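# Move tube rack from fume hood to bench, close sash

## Task

Carry the tube rack out of the fume hood and set it on the bench, entirely within the bench's front and side edges. It must stand upright with each tube seated all the way down in a hole, and the sash must be fully closed. If the rack or any tube reaches the floor, or the robot falls or is left leaning, the task fails. Nothing may rely on the robot to stay in place at the end.

## Robot and tools

ROBOT. A LinearBot: an omnidirectional base with a column about 1.75 m high. A carriage rides 1.0 m along the column (lift_m) and carries two identical six-joint arms, each with a two-finger gripper. Arm bases sit roughly 0.57 m + lift_m above the floor, and carriage parts hang about 0.15 m below them. A hand reaches 0.78 m from its shoulder but only about 0.38 m below its arm base. A hand is about 0.16 m long and 0.1 m wide (0.14 m opened). Parked arm joints 1-6: 0, 0.05, 0.05, 1.45, 0, 0. With both parked the robot is about 0.95 m wide and 0.7 m long. Cameras: carriage_camera (fixed, facing forward, tilted about 20 degrees down), left_wrist_camera and right_wrist_camera (looking beyond the fingertips).

FRAMES. Base frame: origin on the floor beneath the base centre, x forward, y left, z up. left_hand and right_hand are reported in it, each being the midpoint between that hand's pads. quat_wxyz rotates base axes into hand axes; hand z runs along the fingers, fingers open along hand y; a hand pointing straight up with joints 1, 5, 6 at 0 reads (1, 0, 0, 0). Odometry frame is the base frame at scene start; base_odometry counts wheel rotation only, so slip looks like travel. Heading is positive leftward, range -3.142 to 3.142.

execute_actions. Arguments: actions (a list holding one action, or empty to just read state and images) and cameras (list of carriage_camera, left_wrist_camera, right_wrist_camera or all; omitted, null or ["all"] gives every camera, [] gives none; an unknown name rejects the call). An action may have base, joints, or both; their motions start together and may finish at different times. base holds exactly one command, each a relative offset from where the base last reported itself: translate_m (metres, forward positive, -2 to 2), strafe_m (metres, left positive, -2 to 2), rotate_rad (radians, counter-clockwise positive, -6.3 to 6.3). joints is a single dictionary covering both arms, keyed by joint name, each value an absolute target: lift_m 0 to 1 m; for left_ and right_ alike, joint1_rad -2.617 to 3.054 (vertical axis, 0 forward, positive left), joint2_rad 0 to 3.141 (shoulder: 0 upper arm back and level, 1.57 vertical, 3.14 forward and level), joint3_rad 0 to 3.141 (elbow: 0 folded, 3.14 straight), joint4_rad -1.57 to 1.57 (wrist pitch, positive lifts the fingertips), joint5_rad -1.57 to 1.57 (wrist yaw, positive swings fingertips to the RIGHT, opposite to joint 1), joint6_rad -2.094 to 2.094 (roll about the finger axis, positive clockwise viewed from the forearm), gripper_m 0 to 0.093 (pad gap in metres). Done tolerances: lift 0.004, joint1 0.02, joint2 and 3 0.055, joint4 0.04, joint5 and 6 0.02, gripper 0.004. An action runs at most 15 s. Unknown keys or out-of-range numbers reject the call with no motion. Joints or base left out may keep driving toward earlier targets without status showing it. Once a call reports a stop, later motion calls in the same reply are skipped.

wait: seconds 0 to 10; commands nothing and returns the same output as an empty action. zoom_image: camera plus region [x0, y0, x1, y1] in pixels from the top-left of that camera's latest full 504x504 image, at most 504 by 504. finished_scene: pass the current scene number; it is final and reports success, so only call it after the robot has released everything and the result is stable.

RESULTS. base_status and joint_status describe how each commanded motion ended. done: reached (for the base, wheels turned the full amount even if slipping; a 1-2 mm move may stop short yet say done). off_target: resting away from target and possibly still pushing; normal for a gripper holding something. contact_stop or time_out: target dropped, holding where it stopped. joint command not followed (often with a cause line): a self-collision check held back that arm's targets, though its gripper still moves; joints say not_followed and the targets may be retried each action until valid. on_its_own lists what the call did not command; held at is a target, not a position. motor_effort is percent of maximum, positive toward higher values, bracket = peak in the last action; readings have fixed bias and noise. Falling lift effort while lowering means a hand or load is resting on something. drive_wheels at rest clearly above a free-move value means the base is still pushing. Motor temperatures are listed per arm in joint_positions order; MOTOR HOT appears from 75 °C, OVER-TEMPERATURE FAULT at 90 °C (arm halts 10 s) and 100 °C (arm goes limp and falls). Stretched arms heat quickly even empty; heat-stopped keys read limit_stop_at_motor_heat, so resend them.

CAUTIONS. Wheel motors are weak (2 N m), so contact_stop triggers at light pushes. Stops arrive after impact, sometimes late or never; arms are unmonitored during turns and mostly when joints are also commanded, and the base may roll about 0.3 m after an arm touches. After being blocked, back off about 0.2 m along the reverse path (or turn back), repeat if still pressed, then retry. The base can slip under a table edge the column then strikes; reversing into an edge can tip the robot. Arms and grippers have no contact stop: they keep pressing and snap to target when freed. Hand readings drift at long reach; a level hand sags 10-17 cm under 1 kg; a fully stretched arm may not lift 1 kg. Grip force is about 45-60 N per pad. Never let the arms strike or squeeze each other; to untangle, move only the withheld arm clear first, then the other. Tipping risk rises with a high carriage, extended arms, loads, pulling, or abrupt stops; about 1.5 kg per hand with both arms forward can topple it, and only images reveal a lean. Avoid drops, slams and hard shoves; loose objects may occasionally get nudged. The world keeps running while you plan, with the robot holding its last command. Finish by opening the grippers and moving away.

Each tool is called in YAML: its name, and indented under it one key for each argument.

## Session

I'll start by looking at the current state and the images.

execute_actions:
  actions: []

Scene clock: 0.00 s.
Motor temperatures (°C, as the motors report them): left_arm=[29 27 31 30 30 28] | right_arm=[29 30 29 29 30 28]
base_odometry: x=+0.000 y=+0.000 heading=+0.000 (m, m, rad; odometry frame)
base_status: not commanded
joint_positions: lift_m=+0.298 left_joint1_rad=+0.022 left_joint2_rad=+0.034 left_joint3_rad=+0.064 left_joint4_rad=+1.426 left_joint5_rad=-0.009 left_joint6_rad=+0.015 left_gripper_m=+0.095 right_joint1_rad=+0.015 right_joint2_rad=+0.070 right_joint3_rad=+0.028 right_joint4_rad=+1.495 right_joint5_rad=+0.041 right_joint6_rad=+0.039 right_gripper_m=+0.095
joint_status: not commanded
motor_effort: lift_m=+36 drive_wheels=-2 (%)
left_hand: x=+0.2955 y=+0.3139 z=+1.3242 quat_wxyz=(+0.998, -0.005, +0.057, +0.019) (m; base frame)
right_hand: x=+0.3011 y=-0.3183 z=+1.3159 quat_wxyz=(+0.998, +0.021, +0.059, +0.026) (m; base frame)
pictures: carriage_camera, left_wrist_camera, right_wrist_camera
Images, in order (width x height): carriage_camera 504x504, left_wrist_camera 504x504, right_wrist_camera 504x504.

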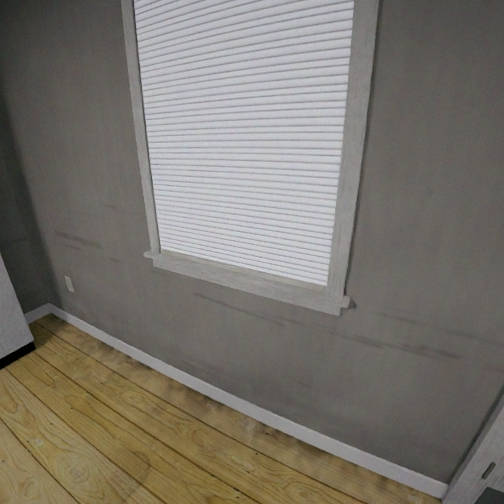

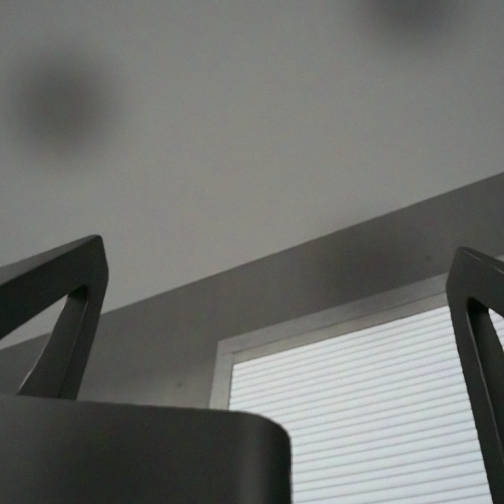

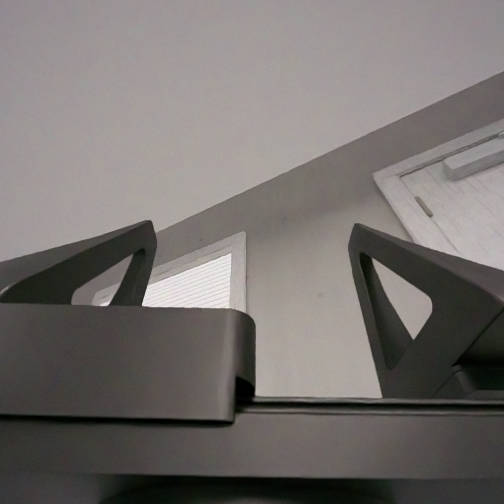

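The robot faces a wall with a window. I'll turn on the spot to find the fume hood and bench.

execute_actions:
  actions:
    - {"base": {"rotate_rad": 1.57}}
  cameras: ["carriage_camera"]

Scene clock: 3.83 s.
Motor temperatures (°C, as the motors report them): left_arm=[29 28 32 30 30 28] | right_arm=[29 30 30 29 30 28]
base_odometry: x=+0.000 y=+0.000 heading=+1.569 (m, m, rad; odometry frame)
base_status: done
joint_positions: lift_m=+0.298 left_joint1_rad=+0.022 left_joint2_rad=+0.034 left_joint3_rad=+0.064 left_joint4_rad=+1.426 left_joint5_rad=-0.009 left_joint6_rad=+0.015 left_gripper_m=+0.095 right_joint1_rad=+0.015 right_joint2_rad=+0.070 right_joint3_rad=+0.028 right_joint4_rad=+1.495 right_joint5_rad=+0.041 right_joint6_rad=+0.039 right_gripper_m=+0.095
joint_status: not commanded
motor_effort: lift_m=+34(36) drive_wheels=+10(28) (%)
left_hand: x=+0.2955 y=+0.3139 z=+1.3242 quat_wxyz=(+0.998, -0.005, +0.057, +0.019) (m; base frame)
right_hand: x=+0.3011 y=-0.3183 z=+1.3159 quat_wxyz=(+0.998, +0.021, +0.059, +0.026) (m; base frame)
pictures: carriage_camera
Images, in order (width x height): carriage_camera 504x504.

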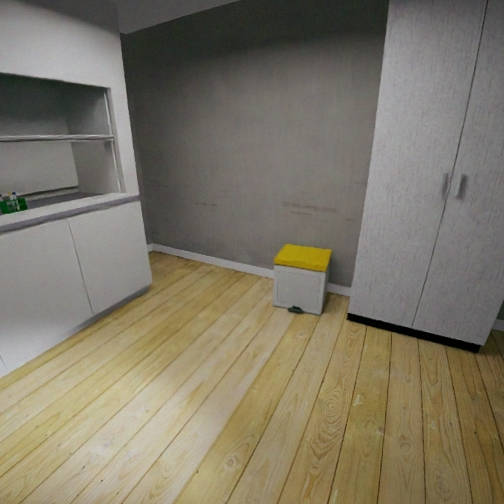

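I can see the fume hood on the left with a green rack. I'll keep turning left to see the rest of the room.

execute_actions:
  actions:
    - {"base": {"rotate_rad": 1.2}}
  cameras: ["carriage_camera"]

Scene clock: 7.60 s.
Motor temperatures (°C, as the motors report them): left_arm=[29 28 32 30 30 28] | right_arm=[29 30 31 29 30 28]
base_odometry: x=+0.000 y=+0.000 heading=+2.767 (m, m, rad; odometry frame)
base_status: done
joint_positions: lift_m=+0.298 left_joint1_rad=+0.022 left_joint2_rad=+0.034 left_joint3_rad=+0.064 left_joint4_rad=+1.426 left_joint5_rad=-0.009 left_joint6_rad=+0.015 left_gripper_m=+0.095 right_joint1_rad=+0.015 right_joint2_rad=+0.070 right_joint3_rad=+0.028 right_joint4_rad=+1.495 right_joint5_rad=+0.041 right_joint6_rad=+0.039 right_gripper_m=+0.095
joint_status: not commanded
motor_effort: lift_m=+35(35) drive_wheels=+9(24) (%)
left_hand: x=+0.2955 y=+0.3139 z=+1.3242 quat_wxyz=(+0.998, -0.005, +0.057, +0.019) (m; base frame)
right_hand: x=+0.3011 y=-0.3183 z=+1.3159 quat_wxyz=(+0.998, +0.021, +0.059, +0.026) (m; base frame)
pictures: carriage_camera
Images, in order (width x height): carriage_camera 504x504.

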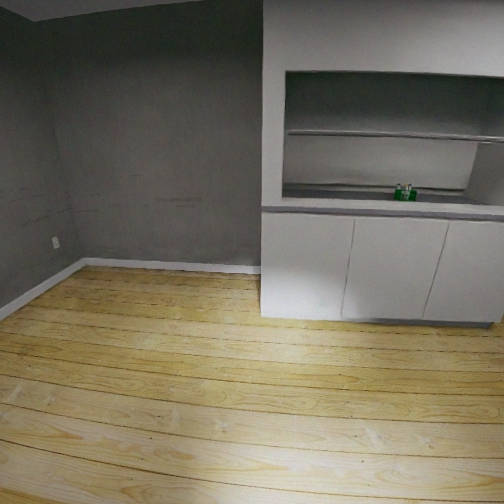

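The fume hood is ahead and to the right. I haven't seen the bench yet, so I'll keep turning.

execute_actions:
  actions:
    - {"base": {"rotate_rad": 1.2}}
  cameras: ["carriage_camera"]

Scene clock: 11.00 s.
Motor temperatures (°C, as the motors report them): left_arm=[29 28 32 30 30 28] | right_arm=[29 31 32 29 30 28]
base_odometry: x=+0.000 y=+0.000 heading=-2.317 (m, m, rad; odometry frame)
base_status: done
joint_positions: lift_m=+0.298 left_joint1_rad=+0.022 left_joint2_rad=+0.034 left_joint3_rad=+0.064 left_joint4_rad=+1.426 left_joint5_rad=-0.009 left_joint6_rad=+0.015 left_gripper_m=+0.095 right_joint1_rad=+0.015 right_joint2_rad=+0.070 right_joint3_rad=+0.028 right_joint4_rad=+1.495 right_joint5_rad=+0.041 right_joint6_rad=+0.039 right_gripper_m=+0.095
joint_status: not commanded
motor_effort: lift_m=+35(37) drive_wheels=+11(25) (%)
left_hand: x=+0.2955 y=+0.3139 z=+1.3242 quat_wxyz=(+0.998, -0.005, +0.057, +0.019) (m; base frame)
right_hand: x=+0.3011 y=-0.3183 z=+1.3159 quat_wxyz=(+0.998, +0.021, +0.059, +0.026) (m; base frame)
pictures: carriage_camera
Images, in order (width x height): carriage_camera 504x504.

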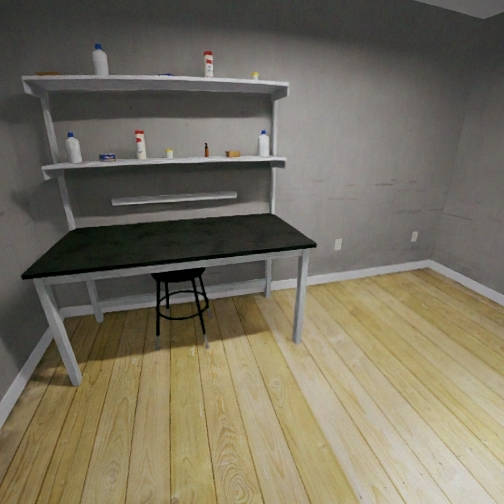

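I found the bench (black top, with a stool under it). I'll turn back toward the fume hood and approach it first.

execute_actions:
  actions:
    - {"base": {"rotate_rad": -1.2}}
  cameras: ["carriage_camera"]

Scene clock: 17.23 s.
Motor temperatures (°C, as the motors report them): left_arm=[29 28 33 30 30 28] | right_arm=[29 31 33 29 30 28]
base_odometry: x=+0.000 y=+0.000 heading=+2.767 (m, m, rad; odometry frame)
base_status: done
joint_positions: lift_m=+0.298 left_joint1_rad=+0.022 left_joint2_rad=+0.034 left_joint3_rad=+0.064 left_joint4_rad=+1.426 left_joint5_rad=-0.010 left_joint6_rad=+0.015 left_gripper_m=+0.095 right_joint1_rad=+0.015 right_joint2_rad=+0.070 right_joint3_rad=+0.028 right_joint4_rad=+1.495 right_joint5_rad=+0.041 right_joint6_rad=+0.039 right_gripper_m=+0.095
joint_status: not commanded
motor_effort: lift_m=+35(34) drive_wheels=+11(28) (%)
left_hand: x=+0.2955 y=+0.3139 z=+1.3242 quat_wxyz=(+0.998, -0.005, +0.057, +0.019) (m; base frame)
right_hand: x=+0.3011 y=-0.3183 z=+1.3159 quat_wxyz=(+0.998, +0.021, +0.059, +0.026) (m; base frame)
pictures: carriage_camera
Images, in order (width x height): carriage_camera 504x504.

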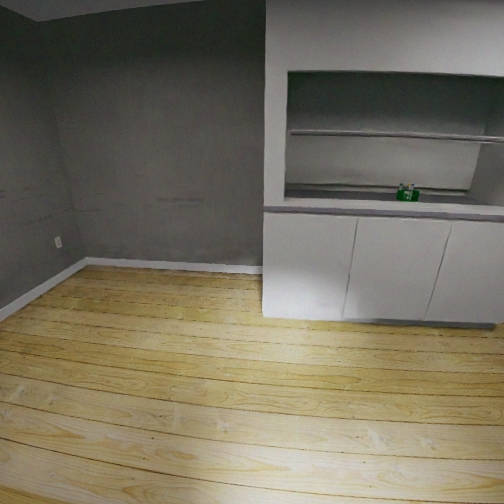

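execute_actions:
  actions:
    - {"base": {"strafe_m": -1.1}}
  cameras: ["carriage_camera"]

Scene clock: 22.87 s.
Motor temperatures (°C, as the motors report them): left_arm=[29 28 34 30 30 28] | right_arm=[29 31 33 29 30 28]
base_odometry: x=+0.403 y=+1.024 heading=+2.766 (m, m, rad; odometry frame)
base_status: done
joint_positions: lift_m=+0.298 left_joint1_rad=+0.022 left_joint2_rad=+0.034 left_joint3_rad=+0.064 left_joint4_rad=+1.426 left_joint5_rad=-0.010 left_joint6_rad=+0.015 left_gripper_m=+0.095 right_joint1_rad=+0.015 right_joint2_rad=+0.070 right_joint3_rad=+0.028 right_joint4_rad=+1.495 right_joint5_rad=+0.041 right_joint6_rad=+0.039 right_gripper_m=+0.095
joint_status: not commanded
motor_effort: lift_m=+33(34) drive_wheels=-6(29) (%)
left_hand: x=+0.2955 y=+0.3139 z=+1.3242 quat_wxyz=(+0.998, -0.005, +0.057, +0.019) (m; base frame)
right_hand: x=+0.3011 y=-0.3183 z=+1.3159 quat_wxyz=(+0.998, +0.021, +0.059, +0.026) (m; base frame)
pictures: carriage_camera
Images, in order (width x height): carriage_camera 504x504.

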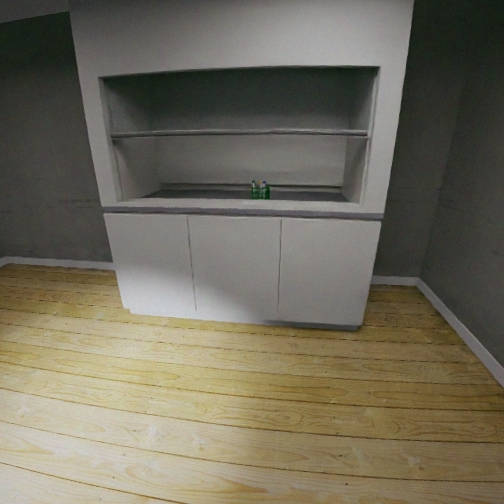

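The rack is now roughly centred. I'll drive forward toward the hood.

execute_actions:
  actions:
    - {"base": {"translate_m": 1.1}}
  cameras: ["carriage_camera"]

Scene clock: 29.03 s.
Motor temperatures (°C, as the motors report them): left_arm=[29 29 34 30 30 28] | right_arm=[29 32 34 29 30 28]
base_odometry: x=-0.620 y=+1.428 heading=+2.766 (m, m, rad; odometry frame)
base_status: done
joint_positions: lift_m=+0.298 left_joint1_rad=+0.022 left_joint2_rad=+0.034 left_joint3_rad=+0.064 left_joint4_rad=+1.427 left_joint5_rad=-0.010 left_joint6_rad=+0.015 left_gripper_m=+0.095 right_joint1_rad=+0.015 right_joint2_rad=+0.070 right_joint3_rad=+0.028 right_joint4_rad=+1.497 right_joint5_rad=+0.041 right_joint6_rad=+0.039 right_gripper_m=+0.095
joint_status: not commanded
motor_effort: lift_m=+34(35) drive_wheels=-5(27) (%)
left_hand: x=+0.2954 y=+0.3139 z=+1.3243 quat_wxyz=(+0.998, -0.005, +0.057, +0.019) (m; base frame)
right_hand: x=+0.3008 y=-0.3183 z=+1.3159 quat_wxyz=(+0.998, +0.021, +0.058, +0.026) (m; base frame)
pictures: carriage_camera
Images, in order (width x height): carriage_camera 504x504.

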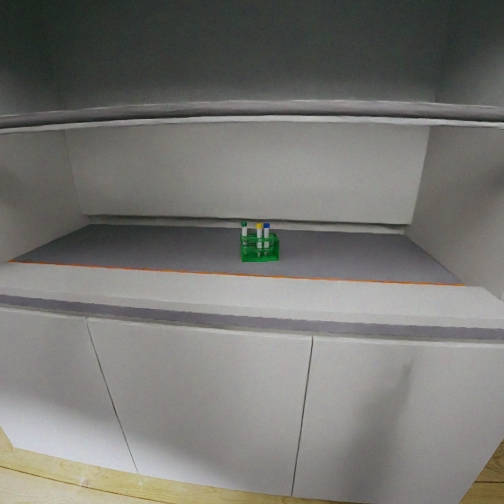

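I'm closer now. I'll zoom in on the rack to check the tubes.

zoom_image:
  camera: "carriage_camera"
  region: [200, 190, 320, 280]

Region (200, 190, 320, 280) of carriage_camera's 504x504 image, scaled by 4.200, with more detail than that image has; it fills the top 378 rows of this view, and the rest is white.

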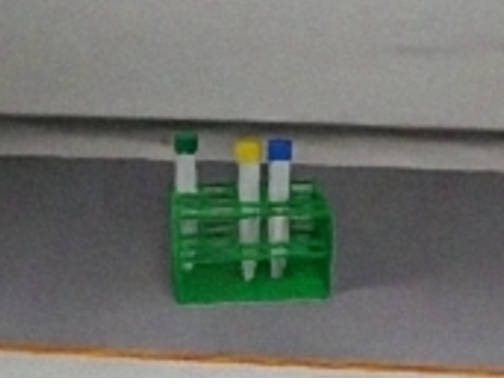

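There are three tubes (green, yellow and blue caps), and the green-capped one may sit higher than the others. I'll move closer for a better look.

execute_actions:
  actions:
    - {"base": {"translate_m": 0.3}}
  cameras: ["carriage_camera"]

Scene clock: 41.90 s.
Motor temperatures (°C, as the motors report them): left_arm=[29 29 35 30 30 28] | right_arm=[29 32 35 29 30 28]
base_odometry: x=-0.899 y=+1.538 heading=+2.765 (m, m, rad; odometry frame)
base_status: done
joint_positions: lift_m=+0.298 left_joint1_rad=+0.022 left_joint2_rad=+0.034 left_joint3_rad=+0.064 left_joint4_rad=+1.427 left_joint5_rad=-0.010 left_joint6_rad=+0.015 left_gripper_m=+0.095 right_joint1_rad=+0.015 right_joint2_rad=+0.070 right_joint3_rad=+0.028 right_joint4_rad=+1.497 right_joint5_rad=+0.041 right_joint6_rad=+0.039 right_gripper_m=+0.095
joint_status: not commanded
motor_effort: lift_m=+35(34) drive_wheels=-2(30) (%)
left_hand: x=+0.2953 y=+0.3139 z=+1.3243 quat_wxyz=(+0.998, -0.005, +0.057, +0.019) (m; base frame)
right_hand: x=+0.3007 y=-0.3183 z=+1.3159 quat_wxyz=(+0.998, +0.021, +0.058, +0.026) (m; base frame)
pictures: carriage_camera
Images, in order (width x height): carriage_camera 504x504.

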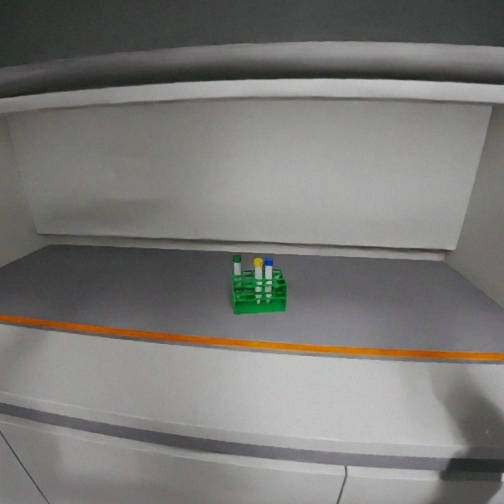

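The hood's front edge looks tilted in the image, which means my heading is a few degrees off to the left. I'll square up to the hood.

execute_actions:
  actions:
    - {"base": {"rotate_rad": -0.115}}
  cameras: ["carriage_camera"]

Scene clock: 48.00 s.
Motor temperatures (°C, as the motors report them): left_arm=[29 29 35 30 30 28] | right_arm=[29 32 36 29 30 28]
base_odometry: x=-0.899 y=+1.538 heading=+2.650 (m, m, rad; odometry frame)
base_status: done
joint_positions: lift_m=+0.298 left_joint1_rad=+0.022 left_joint2_rad=+0.034 left_joint3_rad=+0.064 left_joint4_rad=+1.427 left_joint5_rad=-0.010 left_joint6_rad=+0.015 left_gripper_m=+0.095 right_joint1_rad=+0.015 right_joint2_rad=+0.070 right_joint3_rad=+0.028 right_joint4_rad=+1.497 right_joint5_rad=+0.041 right_joint6_rad=+0.039 right_gripper_m=+0.095
joint_status: not commanded
motor_effort: lift_m=+36(32) drive_wheels=+3(13) (%)
left_hand: x=+0.2953 y=+0.3139 z=+1.3243 quat_wxyz=(+0.998, -0.005, +0.057, +0.019) (m; base frame)
right_hand: x=+0.3008 y=-0.3183 z=+1.3159 quat_wxyz=(+0.998, +0.021, +0.058, +0.026) (m; base frame)
pictures: carriage_camera
Images, in order (width x height): carriage_camera 504x504.

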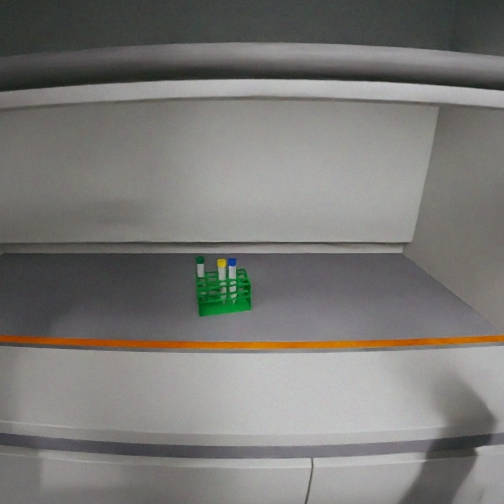

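Now I'm square to the hood. I'll zoom in on the rack again.

zoom_image:
  camera: "carriage_camera"
  region: [165, 240, 285, 330]

Region (165, 240, 285, 330) of carriage_camera's 504x504 image, scaled by 4.200, with more detail than that image has; it fills the top 378 rows of this view, and the rest is white.

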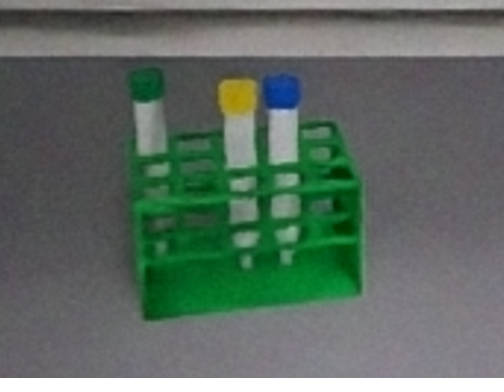

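The rack is turned a little on the work surface. I'll raise the carriage a bit and bring the right arm forward to inspect the rack with the wrist camera.

execute_actions:
  actions:
    - {"joints": {"lift_m": 0.45, "right_joint1_rad": 0.45, "right_joint2_rad": 1.5, "right_joint3_rad": 1.1, "right_joint4_rad": -0.2}}

Scene clock: 72.27 s.
Motor temperatures (°C, as the motors report them): left_arm=[29 29 37 30 30 28] | right_arm=[29 34 37 32 30 28]
base_odometry: x=-0.899 y=+1.538 heading=+2.649 (m, m, rad; odometry frame)
base_status: not commanded
joint_positions: lift_m=+0.450 left_joint1_rad=+0.022 left_joint2_rad=+0.034 left_joint3_rad=+0.064 left_joint4_rad=+1.426 left_joint5_rad=-0.010 left_joint6_rad=+0.015 left_gripper_m=+0.095 right_joint1_rad=+0.472 right_joint2_rad=+0.972 right_joint3_rad=+1.140 right_joint4_rad=+0.830 right_joint5_rad=-0.062 right_joint6_rad=-0.077 right_gripper_m=+0.095
joint_status: right_joint1_rad off_target (ended at +0.472, target +0.450); right_joint2_rad off_target (ended at +0.972, target +1.500); right_joint4_rad off_target (ended at +0.831, target -0.200); the others done
motor_effort: lift_m=+37(46) drive_wheels=-8(8) (%)
left_hand: x=+0.2955 y=+0.3139 z=+1.4765 quat_wxyz=(+0.998, -0.005, +0.057, +0.019) (m; base frame)
right_hand: x=+0.4734 y=-0.1948 z=+1.6804 quat_wxyz=(+0.938, -0.105, +0.264, +0.197) (m; base frame)
pictures: carriage_camera, left_wrist_camera, right_wrist_camera
Images, in order (width x height): carriage_camera 504x504, left_wrist_camera 504x504, right_wrist_camera 504x504.

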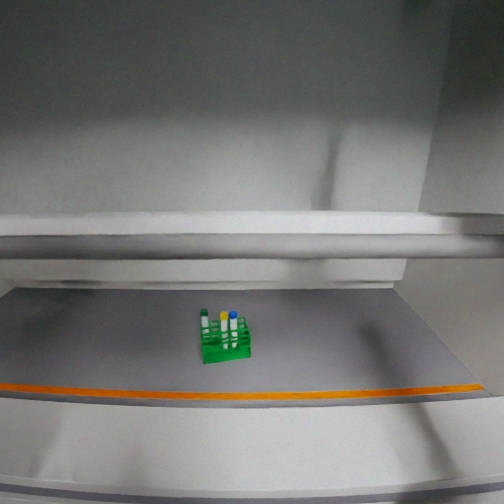

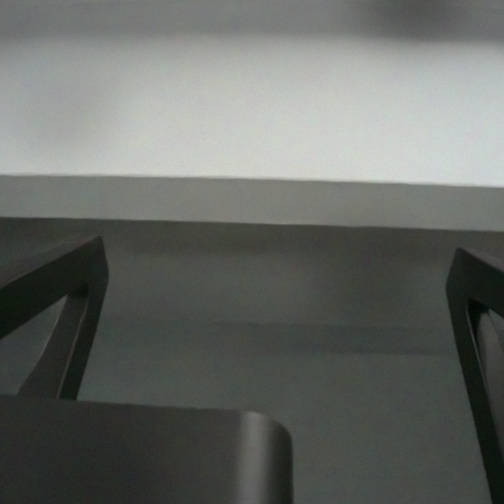

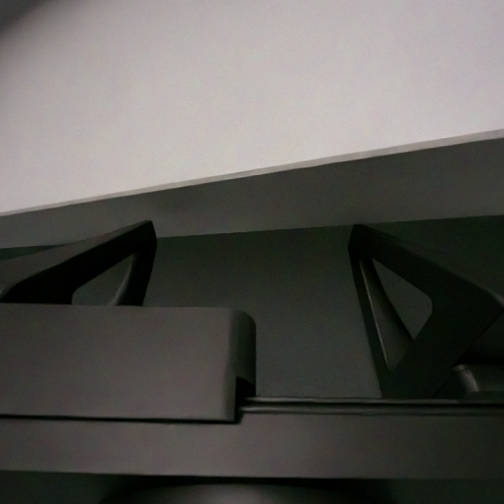

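The right hand was blocked by the raised sash glass, so I'm closer to the hood than I estimated. I'll stop the arm pressing by holding it where it is, and back the base off.

execute_actions:
  actions:
    - {"base": {"translate_m": -0.35}, "joints": {"right_joint1_rad": 0.47, "right_joint2_rad": 0.97, "right_joint3_rad": 1.14, "right_joint4_rad": 0.83}}
  cameras: ["carriage_camera"]

Scene clock: 90.30 s.
Motor temperatures (°C, as the motors report them): left_arm=[29 29 37 30 30 28] | right_arm=[29 57 36 52 31 29]
base_odometry: x=-0.591 y=+1.373 heading=+2.648 (m, m, rad; odometry frame)
base_status: done
joint_positions: lift_m=+0.450 left_joint1_rad=+0.022 left_joint2_rad=+0.034 left_joint3_rad=+0.064 left_joint4_rad=+1.426 left_joint5_rad=-0.010 left_joint6_rad=+0.015 left_gripper_m=+0.095 right_joint1_rad=+0.478 right_joint2_rad=+0.985 right_joint3_rad=+1.147 right_joint4_rad=+0.824 right_joint5_rad=+0.033 right_joint6_rad=+0.032 right_gripper_m=+0.095
joint_status: all done
motor_effort: lift_m=+35(35) drive_wheels=-2(29) (%)
left_hand: x=+0.2955 y=+0.3139 z=+1.4765 quat_wxyz=(+0.998, -0.005, +0.057, +0.019) (m; base frame)
right_hand: x=+0.4855 y=-0.2057 z=+1.6796 quat_wxyz=(+0.928, -0.048, +0.285, +0.237) (m; base frame)
pictures: carriage_camera
Images, in order (width x height): carriage_camera 504x504.

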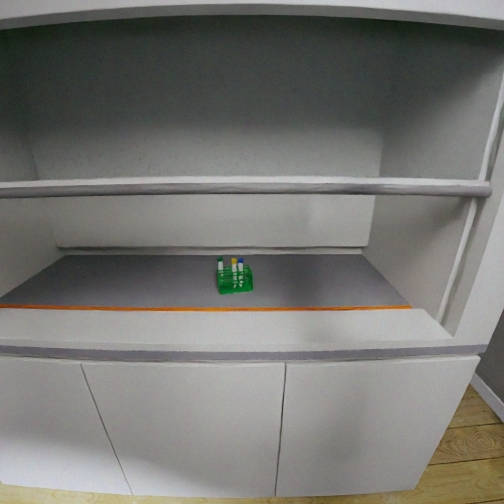

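The arm is free, but it heated up a lot while pressing, so I'll think less while an arm is loaded. Now I'll set both arms to a low, horizontal approach pose that fits under the sash.

execute_actions:
  actions:
    - {"joints": {"lift_m": 0.40, "right_joint1_rad": 0.35, "right_joint2_rad": 1.78, "right_joint3_rad": 0.72, "right_joint4_rad": 0.91, "left_joint1_rad": -0.35, "left_joint2_rad": 1.78, "left_joint3_rad": 0.72, "left_joint4_rad": 0.91}}

Scene clock: 94.53 s.
Motor temperatures (°C, as the motors report them): left_arm=[29 30 37 30 30 28] | right_arm=[29 54 36 48 31 29]
base_odometry: x=-0.591 y=+1.373 heading=+2.649 (m, m, rad; odometry frame)
base_status: not commanded
joint_positions: lift_m=+0.400 left_joint1_rad=-0.344 left_joint2_rad=+1.782 left_joint3_rad=+0.715 left_joint4_rad=+0.899 left_joint5_rad=-0.010 left_joint6_rad=+0.015 left_gripper_m=+0.095 right_joint1_rad=+0.354 right_joint2_rad=+1.768 right_joint3_rad=+0.718 right_joint4_rad=+0.894 right_joint5_rad=+0.037 right_joint6_rad=+0.032 right_gripper_m=+0.095
joint_status: all done
motor_effort: lift_m=+29(35) drive_wheels=-3(7) (%)
left_hand: x=+0.7286 y=+0.1483 z=+1.1375 quat_wxyz=(+0.637, +0.133, +0.752, -0.102) (m; base frame)
right_hand: x=+0.7285 y=-0.1481 z=+1.1442 quat_wxyz=(+0.640, -0.110, +0.752, +0.111) (m; base frame)
pictures: carriage_camera, left_wrist_camera, right_wrist_camera
Images, in order (width x height): carriage_camera 504x504, left_wrist_camera 504x504, right_wrist_camera 504x504.

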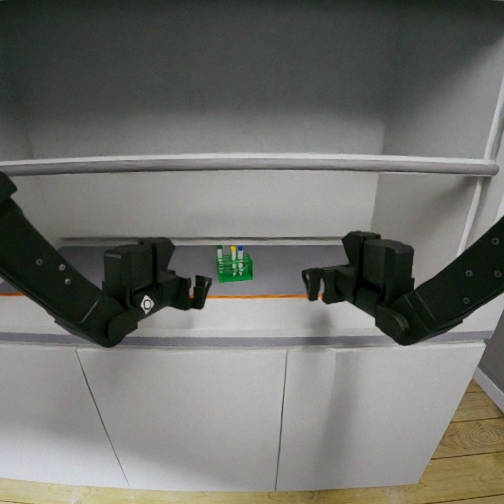

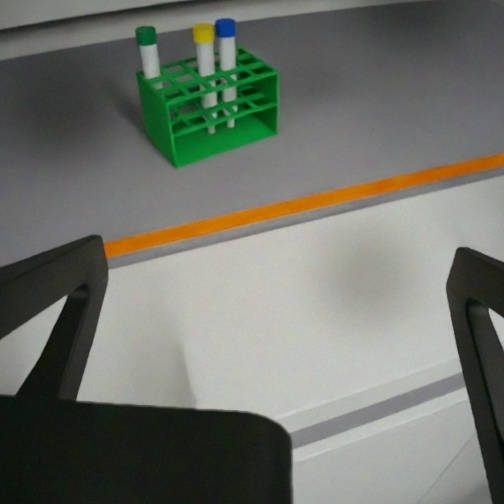

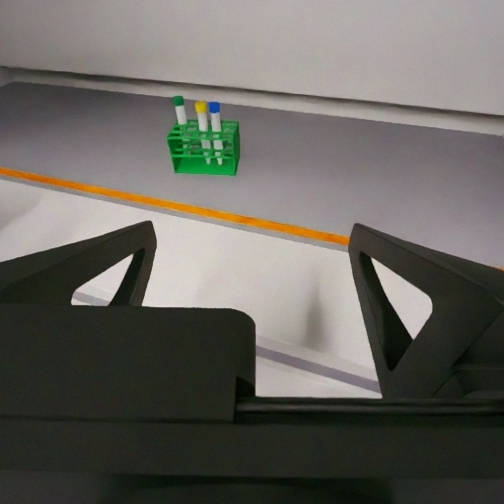

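Both arms are in the approach pose and the left wrist camera sees the rack well. I'll zoom in.

zoom_image:
  camera: "left_wrist_camera"
  region: [110, 0, 310, 180]

Region (110, 0, 310, 180) of left_wrist_camera's 504x504 image, scaled by 2.520, with more detail than that image has; it fills the top 454 rows of this view, and the rest is white.

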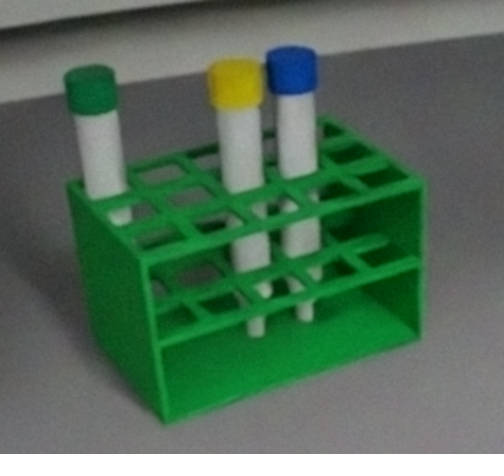

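zoom_image:
  camera: "right_wrist_camera"
  region: [150, 85, 260, 185]

Region (150, 85, 260, 185) of right_wrist_camera's 504x504 image, scaled by 4.582, with more detail than that image has; it fills the top 458 rows of this view, and the rest is white.

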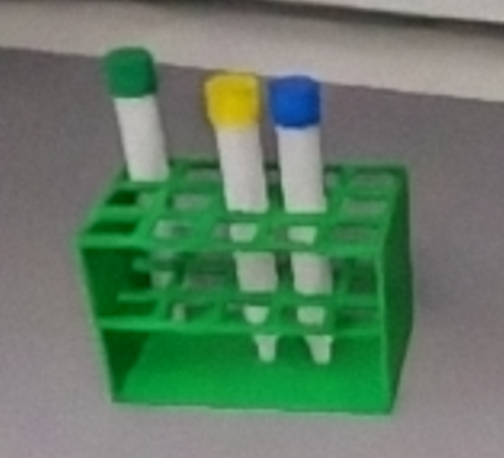

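The rack has solid side plates and an open front, so I plan to pinch each side plate with one hand. First I need the counter height, so I'll move forward a little and lower the lift in small steps until the hands touch.

execute_actions:
  actions:
    - {"base": {"translate_m": 0.08}, "joints": {"lift_m": 0.34}}
  cameras: ["carriage_camera", "left_wrist_camera"]

Scene clock: 129.23 s.
Motor temperatures (°C, as the motors report them): left_arm=[29 34 39 38 30 28] | right_arm=[29 45 40 45 30 28]
base_odometry: x=-0.661 y=+1.410 heading=+2.649 (m, m, rad; odometry frame)
base_status: done
joint_positions: lift_m=+0.340 left_joint1_rad=-0.345 left_joint2_rad=+1.784 left_joint3_rad=+0.715 left_joint4_rad=+0.898 left_joint5_rad=-0.010 left_joint6_rad=+0.015 left_gripper_m=+0.095 right_joint1_rad=+0.354 right_joint2_rad=+1.770 right_joint3_rad=+0.718 right_joint4_rad=+0.906 right_joint5_rad=+0.037 right_joint6_rad=+0.032 right_gripper_m=+0.095
joint_status: all done
motor_effort: lift_m=+32(32) drive_wheels=-4(27) (%)
left_hand: x=+0.7285 y=+0.1479 z=+1.0760 quat_wxyz=(+0.636, +0.134, +0.753, -0.102) (m; base frame)
right_hand: x=+0.7291 y=-0.1482 z=+1.0861 quat_wxyz=(+0.644, -0.109, +0.749, +0.112) (m; base frame)
pictures: carriage_camera, left_wrist_camera
Images, in order (width x height): carriage_camera 504x504, left_wrist_camera 504x504.

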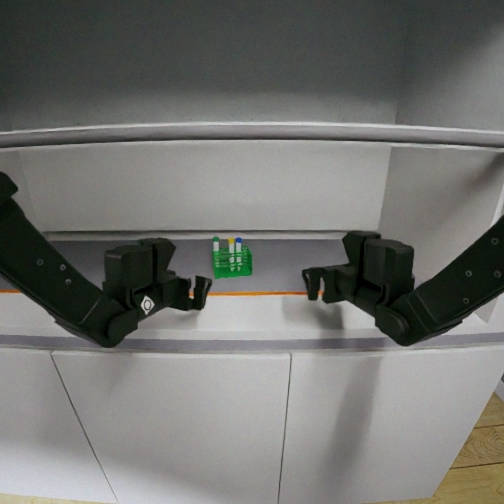

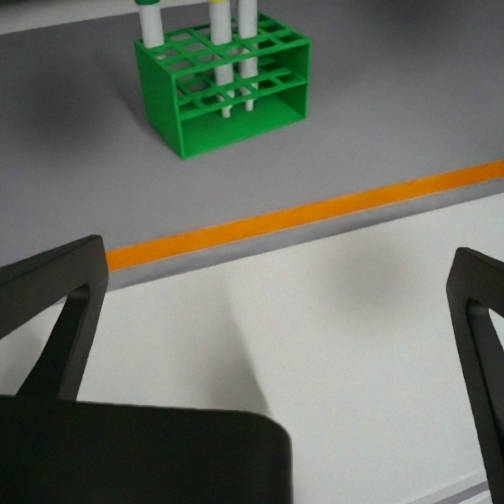

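No contact yet. I'll lower another step.

execute_actions:
  actions:
    - {"joints": {"lift_m": 0.29}}
  cameras: ["left_wrist_camera"]

Scene clock: 133.93 s.
Motor temperatures (°C, as the motors report them): left_arm=[29 34 39 38 30 28] | right_arm=[29 45 40 45 30 28]
base_odometry: x=-0.661 y=+1.410 heading=+2.649 (m, m, rad; odometry frame)
base_status: not commanded
joint_positions: lift_m=+0.290 left_joint1_rad=-0.345 left_joint2_rad=+1.786 left_joint3_rad=+0.715 left_joint4_rad=+0.898 left_joint5_rad=-0.010 left_joint6_rad=+0.015 left_gripper_m=+0.095 right_joint1_rad=+0.354 right_joint2_rad=+1.772 right_joint3_rad=+0.718 right_joint4_rad=+0.907 right_joint5_rad=+0.037 right_joint6_rad=+0.032 right_gripper_m=+0.095
joint_status: all done
motor_effort: lift_m=+31(34) drive_wheels=-7(5) (%)
left_hand: x=+0.7285 y=+0.1479 z=+1.0253 quat_wxyz=(+0.635, +0.134, +0.754, -0.102) (m; base frame)
right_hand: x=+0.7292 y=-0.1481 z=+1.0354 quat_wxyz=(+0.644, -0.109, +0.749, +0.111) (m; base frame)
pictures: left_wrist_camera
Images, in order (width x height): left_wrist_camera 504x504.

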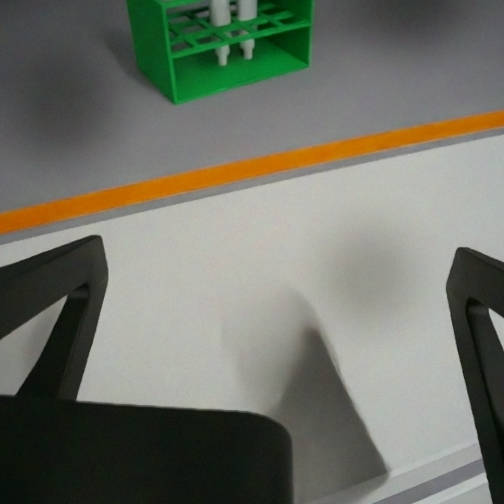

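execute_actions:
  actions:
    - {"joints": {"lift_m": 0.25}}
  cameras: ["left_wrist_camera"]

Scene clock: 135.40 s.
Motor temperatures (°C, as the motors report them): left_arm=[29 34 39 38 30 28] | right_arm=[29 45 40 45 30 28]
base_odometry: x=-0.661 y=+1.410 heading=+2.649 (m, m, rad; odometry frame)
base_status: not commanded
joint_positions: lift_m=+0.250 left_joint1_rad=-0.345 left_joint2_rad=+1.787 left_joint3_rad=+0.715 left_joint4_rad=+0.897 left_joint5_rad=-0.010 left_joint6_rad=+0.015 left_gripper_m=+0.095 right_joint1_rad=+0.354 right_joint2_rad=+1.773 right_joint3_rad=+0.718 right_joint4_rad=+0.907 right_joint5_rad=+0.037 right_joint6_rad=+0.032 right_gripper_m=+0.095
joint_status: all done
motor_effort: lift_m=+36(32) drive_wheels=-6(6) (%)
left_hand: x=+0.7285 y=+0.1479 z=+0.9845 quat_wxyz=(+0.634, +0.134, +0.755, -0.102) (m; base frame)
right_hand: x=+0.7292 y=-0.1481 z=+0.9947 quat_wxyz=(+0.643, -0.109, +0.750, +0.111) (m; base frame)
pictures: left_wrist_camera
Images, in order (width x height): left_wrist_camera 504x504.

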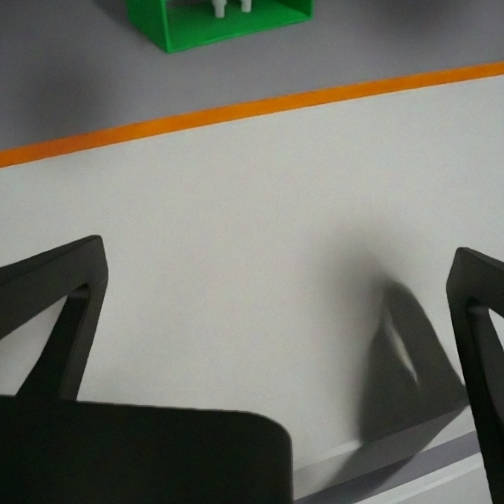

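execute_actions:
  actions:
    - {"joints": {"lift_m": 0.22}}
  cameras: ["carriage_camera", "left_wrist_camera"]

Scene clock: 137.43 s.
Motor temperatures (°C, as the motors report them): left_arm=[29 34 39 38 30 28] | right_arm=[29 45 40 45 30 28]
base_odometry: x=-0.661 y=+1.410 heading=+2.649 (m, m, rad; odometry frame)
base_status: not commanded
joint_positions: lift_m=+0.220 left_joint1_rad=-0.345 left_joint2_rad=+1.765 left_joint3_rad=+0.724 left_joint4_rad=+0.977 left_joint5_rad=-0.012 left_joint6_rad=+0.034 left_gripper_m=+0.095 right_joint1_rad=+0.354 right_joint2_rad=+1.772 right_joint3_rad=+0.719 right_joint4_rad=+0.955 right_joint5_rad=+0.044 right_joint6_rad=+0.020 right_gripper_m=+0.095
joint_status: all done
motor_effort: lift_m=+28(33) drive_wheels=-4(6) (%)
left_hand: x=+0.7318 y=+0.1471 z=+0.9886 quat_wxyz=(+0.676, +0.133, +0.717, -0.102) (m; base frame)
right_hand: x=+0.7311 y=-0.1485 z=+0.9781 quat_wxyz=(+0.663, -0.108, +0.733, +0.109) (m; base frame)
pictures: carriage_camera, left_wrist_camera
Images, in order (width x height): carriage_camera 504x504, left_wrist_camera 504x504.

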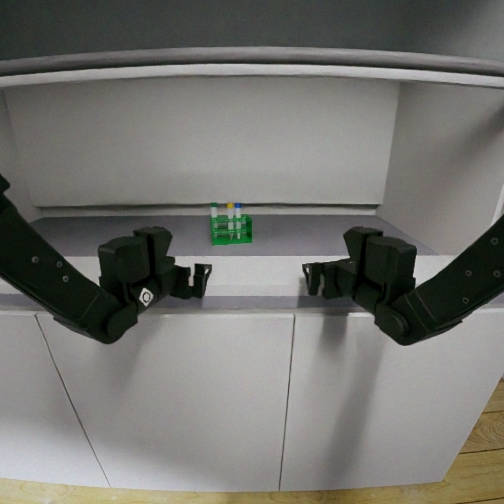

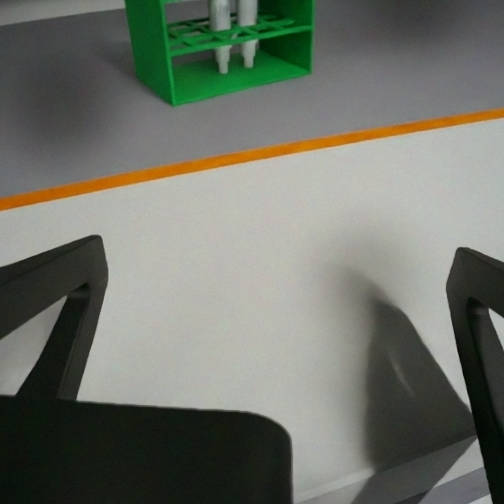

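Both hands touched the counter (the hand z stopped falling at about 0.98–0.99). I'll lift clear now and rotate the base a little so it lines up with the slightly turned rack.

execute_actions:
  actions:
    - {"base": {"rotate_rad": 0.2}, "joints": {"lift_m": 0.33}}

Scene clock: 156.40 s.
Motor temperatures (°C, as the motors report them): left_arm=[29 34 39 37 30 28] | right_arm=[29 44 41 43 30 28]
base_odometry: x=-0.661 y=+1.410 heading=+2.850 (m, m, rad; odometry frame)
base_status: done
joint_positions: lift_m=+0.330 left_joint1_rad=-0.346 left_joint2_rad=+1.785 left_joint3_rad=+0.724 left_joint4_rad=+0.912 left_joint5_rad=-0.011 left_joint6_rad=+0.025 left_gripper_m=+0.095 right_joint1_rad=+0.354 right_joint2_rad=+1.772 right_joint3_rad=+0.719 right_joint4_rad=+0.922 right_joint5_rad=+0.045 right_joint6_rad=+0.032 right_gripper_m=+0.095
joint_status: all done
motor_effort: lift_m=+36(37) drive_wheels=-9(11) (%)
left_hand: x=+0.7309 y=+0.1467 z=+1.0732 quat_wxyz=(+0.645, +0.136, +0.745, -0.100) (m; base frame)
right_hand: x=+0.7304 y=-0.1492 z=+1.0796 quat_wxyz=(+0.650, -0.106, +0.744, +0.110) (m; base frame)
pictures: carriage_camera, left_wrist_camera, right_wrist_camera
Images, in order (width x height): carriage_camera 504x504, left_wrist_camera 504x504, right_wrist_camera 504x504.

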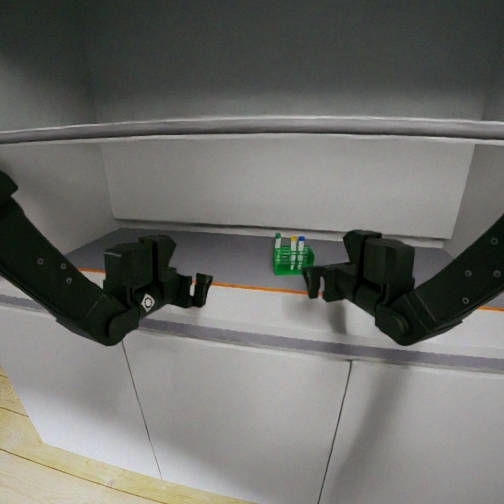

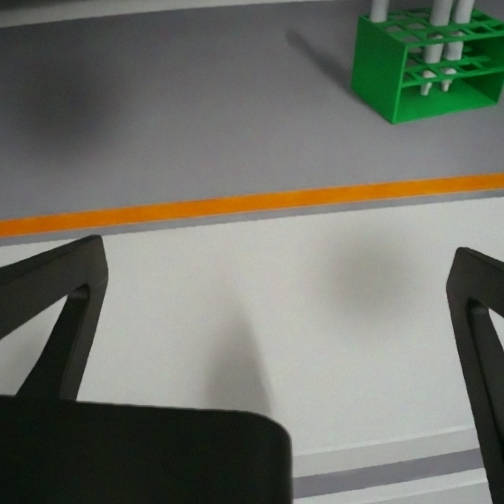

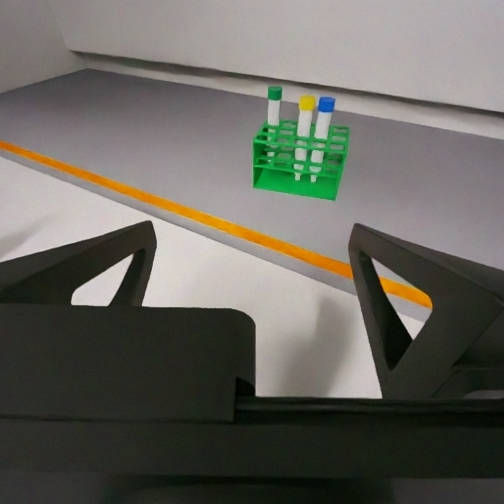

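zoom_image:
  camera: "carriage_camera"
  region: [240, 215, 340, 290]

Region (240, 215, 340, 290) of carriage_camera's 504x504 image, scaled by 5.040, with more detail than that image has; it fills the top 378 rows of this view, and the rest is white.

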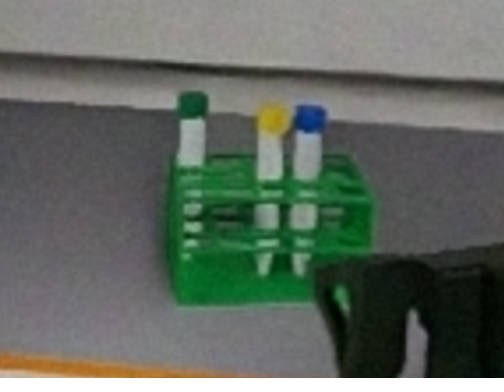

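Now I'll strafe right to centre on the rack and set both hands to point straight ahead, spaced to match the side plates.

execute_actions:
  actions:
    - {"base": {"strafe_m": -0.12}, "joints": {"lift_m": 0.30, "left_joint1_rad": -0.662, "left_joint2_rad": 2.257, "left_joint3_rad": 1.166, "left_joint4_rad": 1.09, "left_joint5_rad": -0.662, "left_gripper_m": 0.045, "right_joint1_rad": 0.662, "right_joint2_rad": 2.257, "right_joint3_rad": 1.166, "right_joint4_rad": 1.09, "right_joint5_rad": 0.662, "right_gripper_m": 0.045}}

Scene clock: 162.87 s.
Motor temperatures (°C, as the motors report them): left_arm=[29 35 39 38 30 28] | right_arm=[29 45 41 44 30 28]
base_odometry: x=-0.626 y=+1.525 heading=+2.851 (m, m, rad; odometry frame)
base_status: done
joint_positions: lift_m=+0.300 left_joint1_rad=-0.660 left_joint2_rad=+2.263 left_joint3_rad=+1.148 left_joint4_rad=+1.074 left_joint5_rad=-0.656 left_joint6_rad=+0.019 left_gripper_m=+0.045 right_joint1_rad=+0.655 right_joint2_rad=+2.248 right_joint3_rad=+1.152 right_joint4_rad=+1.082 right_joint5_rad=+0.659 right_joint6_rad=+0.033 right_gripper_m=+0.045
joint_status: all done
motor_effort: lift_m=+33(37) drive_wheels=-3(19) (%)
left_hand: x=+0.7750 y=+0.0508 z=+1.0073 quat_wxyz=(+0.695, +0.017, +0.718, +0.014) (m; base frame)
right_hand: x=+0.7770 y=-0.0538 z=+1.0181 quat_wxyz=(+0.703, +0.010, +0.711, +0.007) (m; base frame)
pictures: carriage_camera, left_wrist_camera, right_wrist_camera
Images, in order (width x height): carriage_camera 504x504, left_wrist_camera 504x504, right_wrist_camera 504x504.

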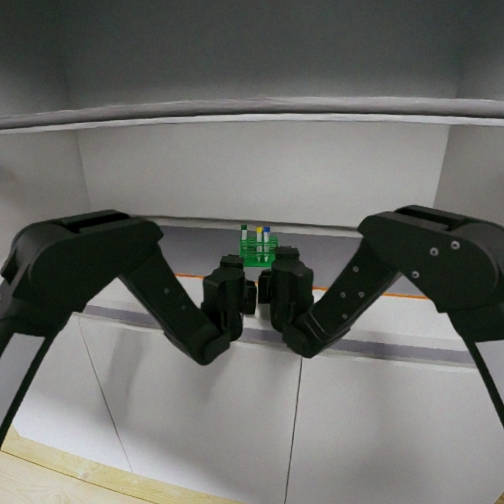

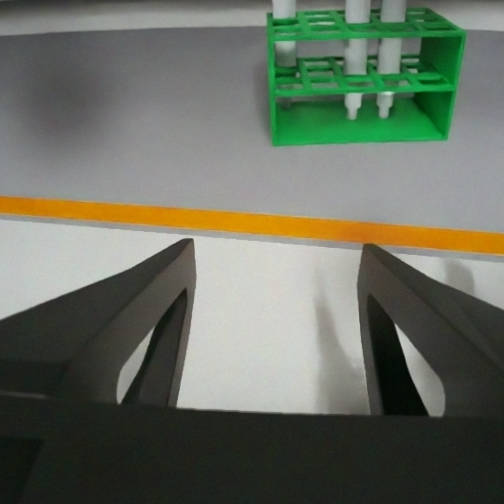

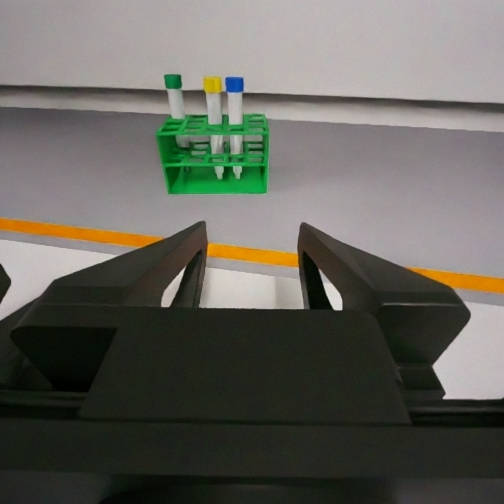

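Both wrist cameras now see the rack nearly square-on. I'll zoom in to check the alignment of each hand with its side plate.

zoom_image:
  camera: "left_wrist_camera"
  region: [160, 0, 500, 300]

zoom_image:
  camera: "right_wrist_camera"
  region: [120, 60, 380, 300]

Region (160, 0, 500, 300) of left_wrist_camera's 504x504 image, scaled by 1.482, with more detail than that image has; it fills the top 445 rows of this view, and the rest is white.

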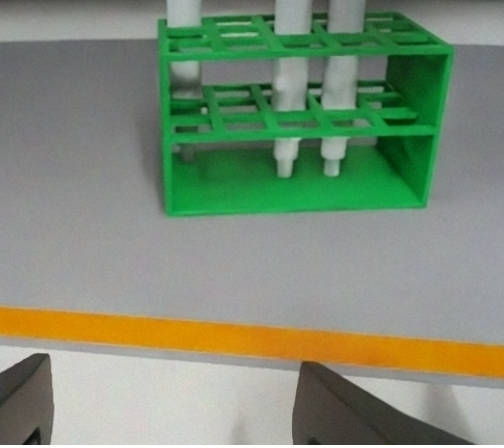

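Region (120, 60, 380, 300) of right_wrist_camera's 504x504 image, scaled by 1.938, with more detail than that image has; it fills the top 465 rows of this view, and the rest is white.

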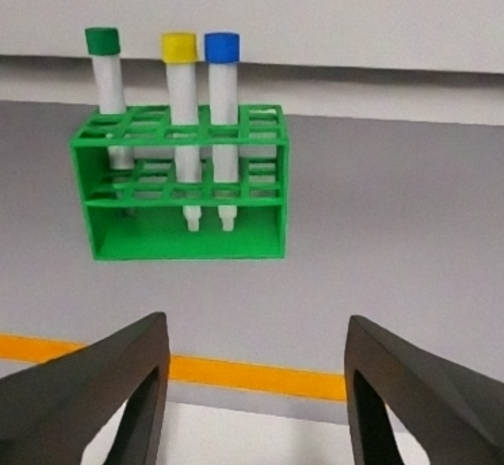

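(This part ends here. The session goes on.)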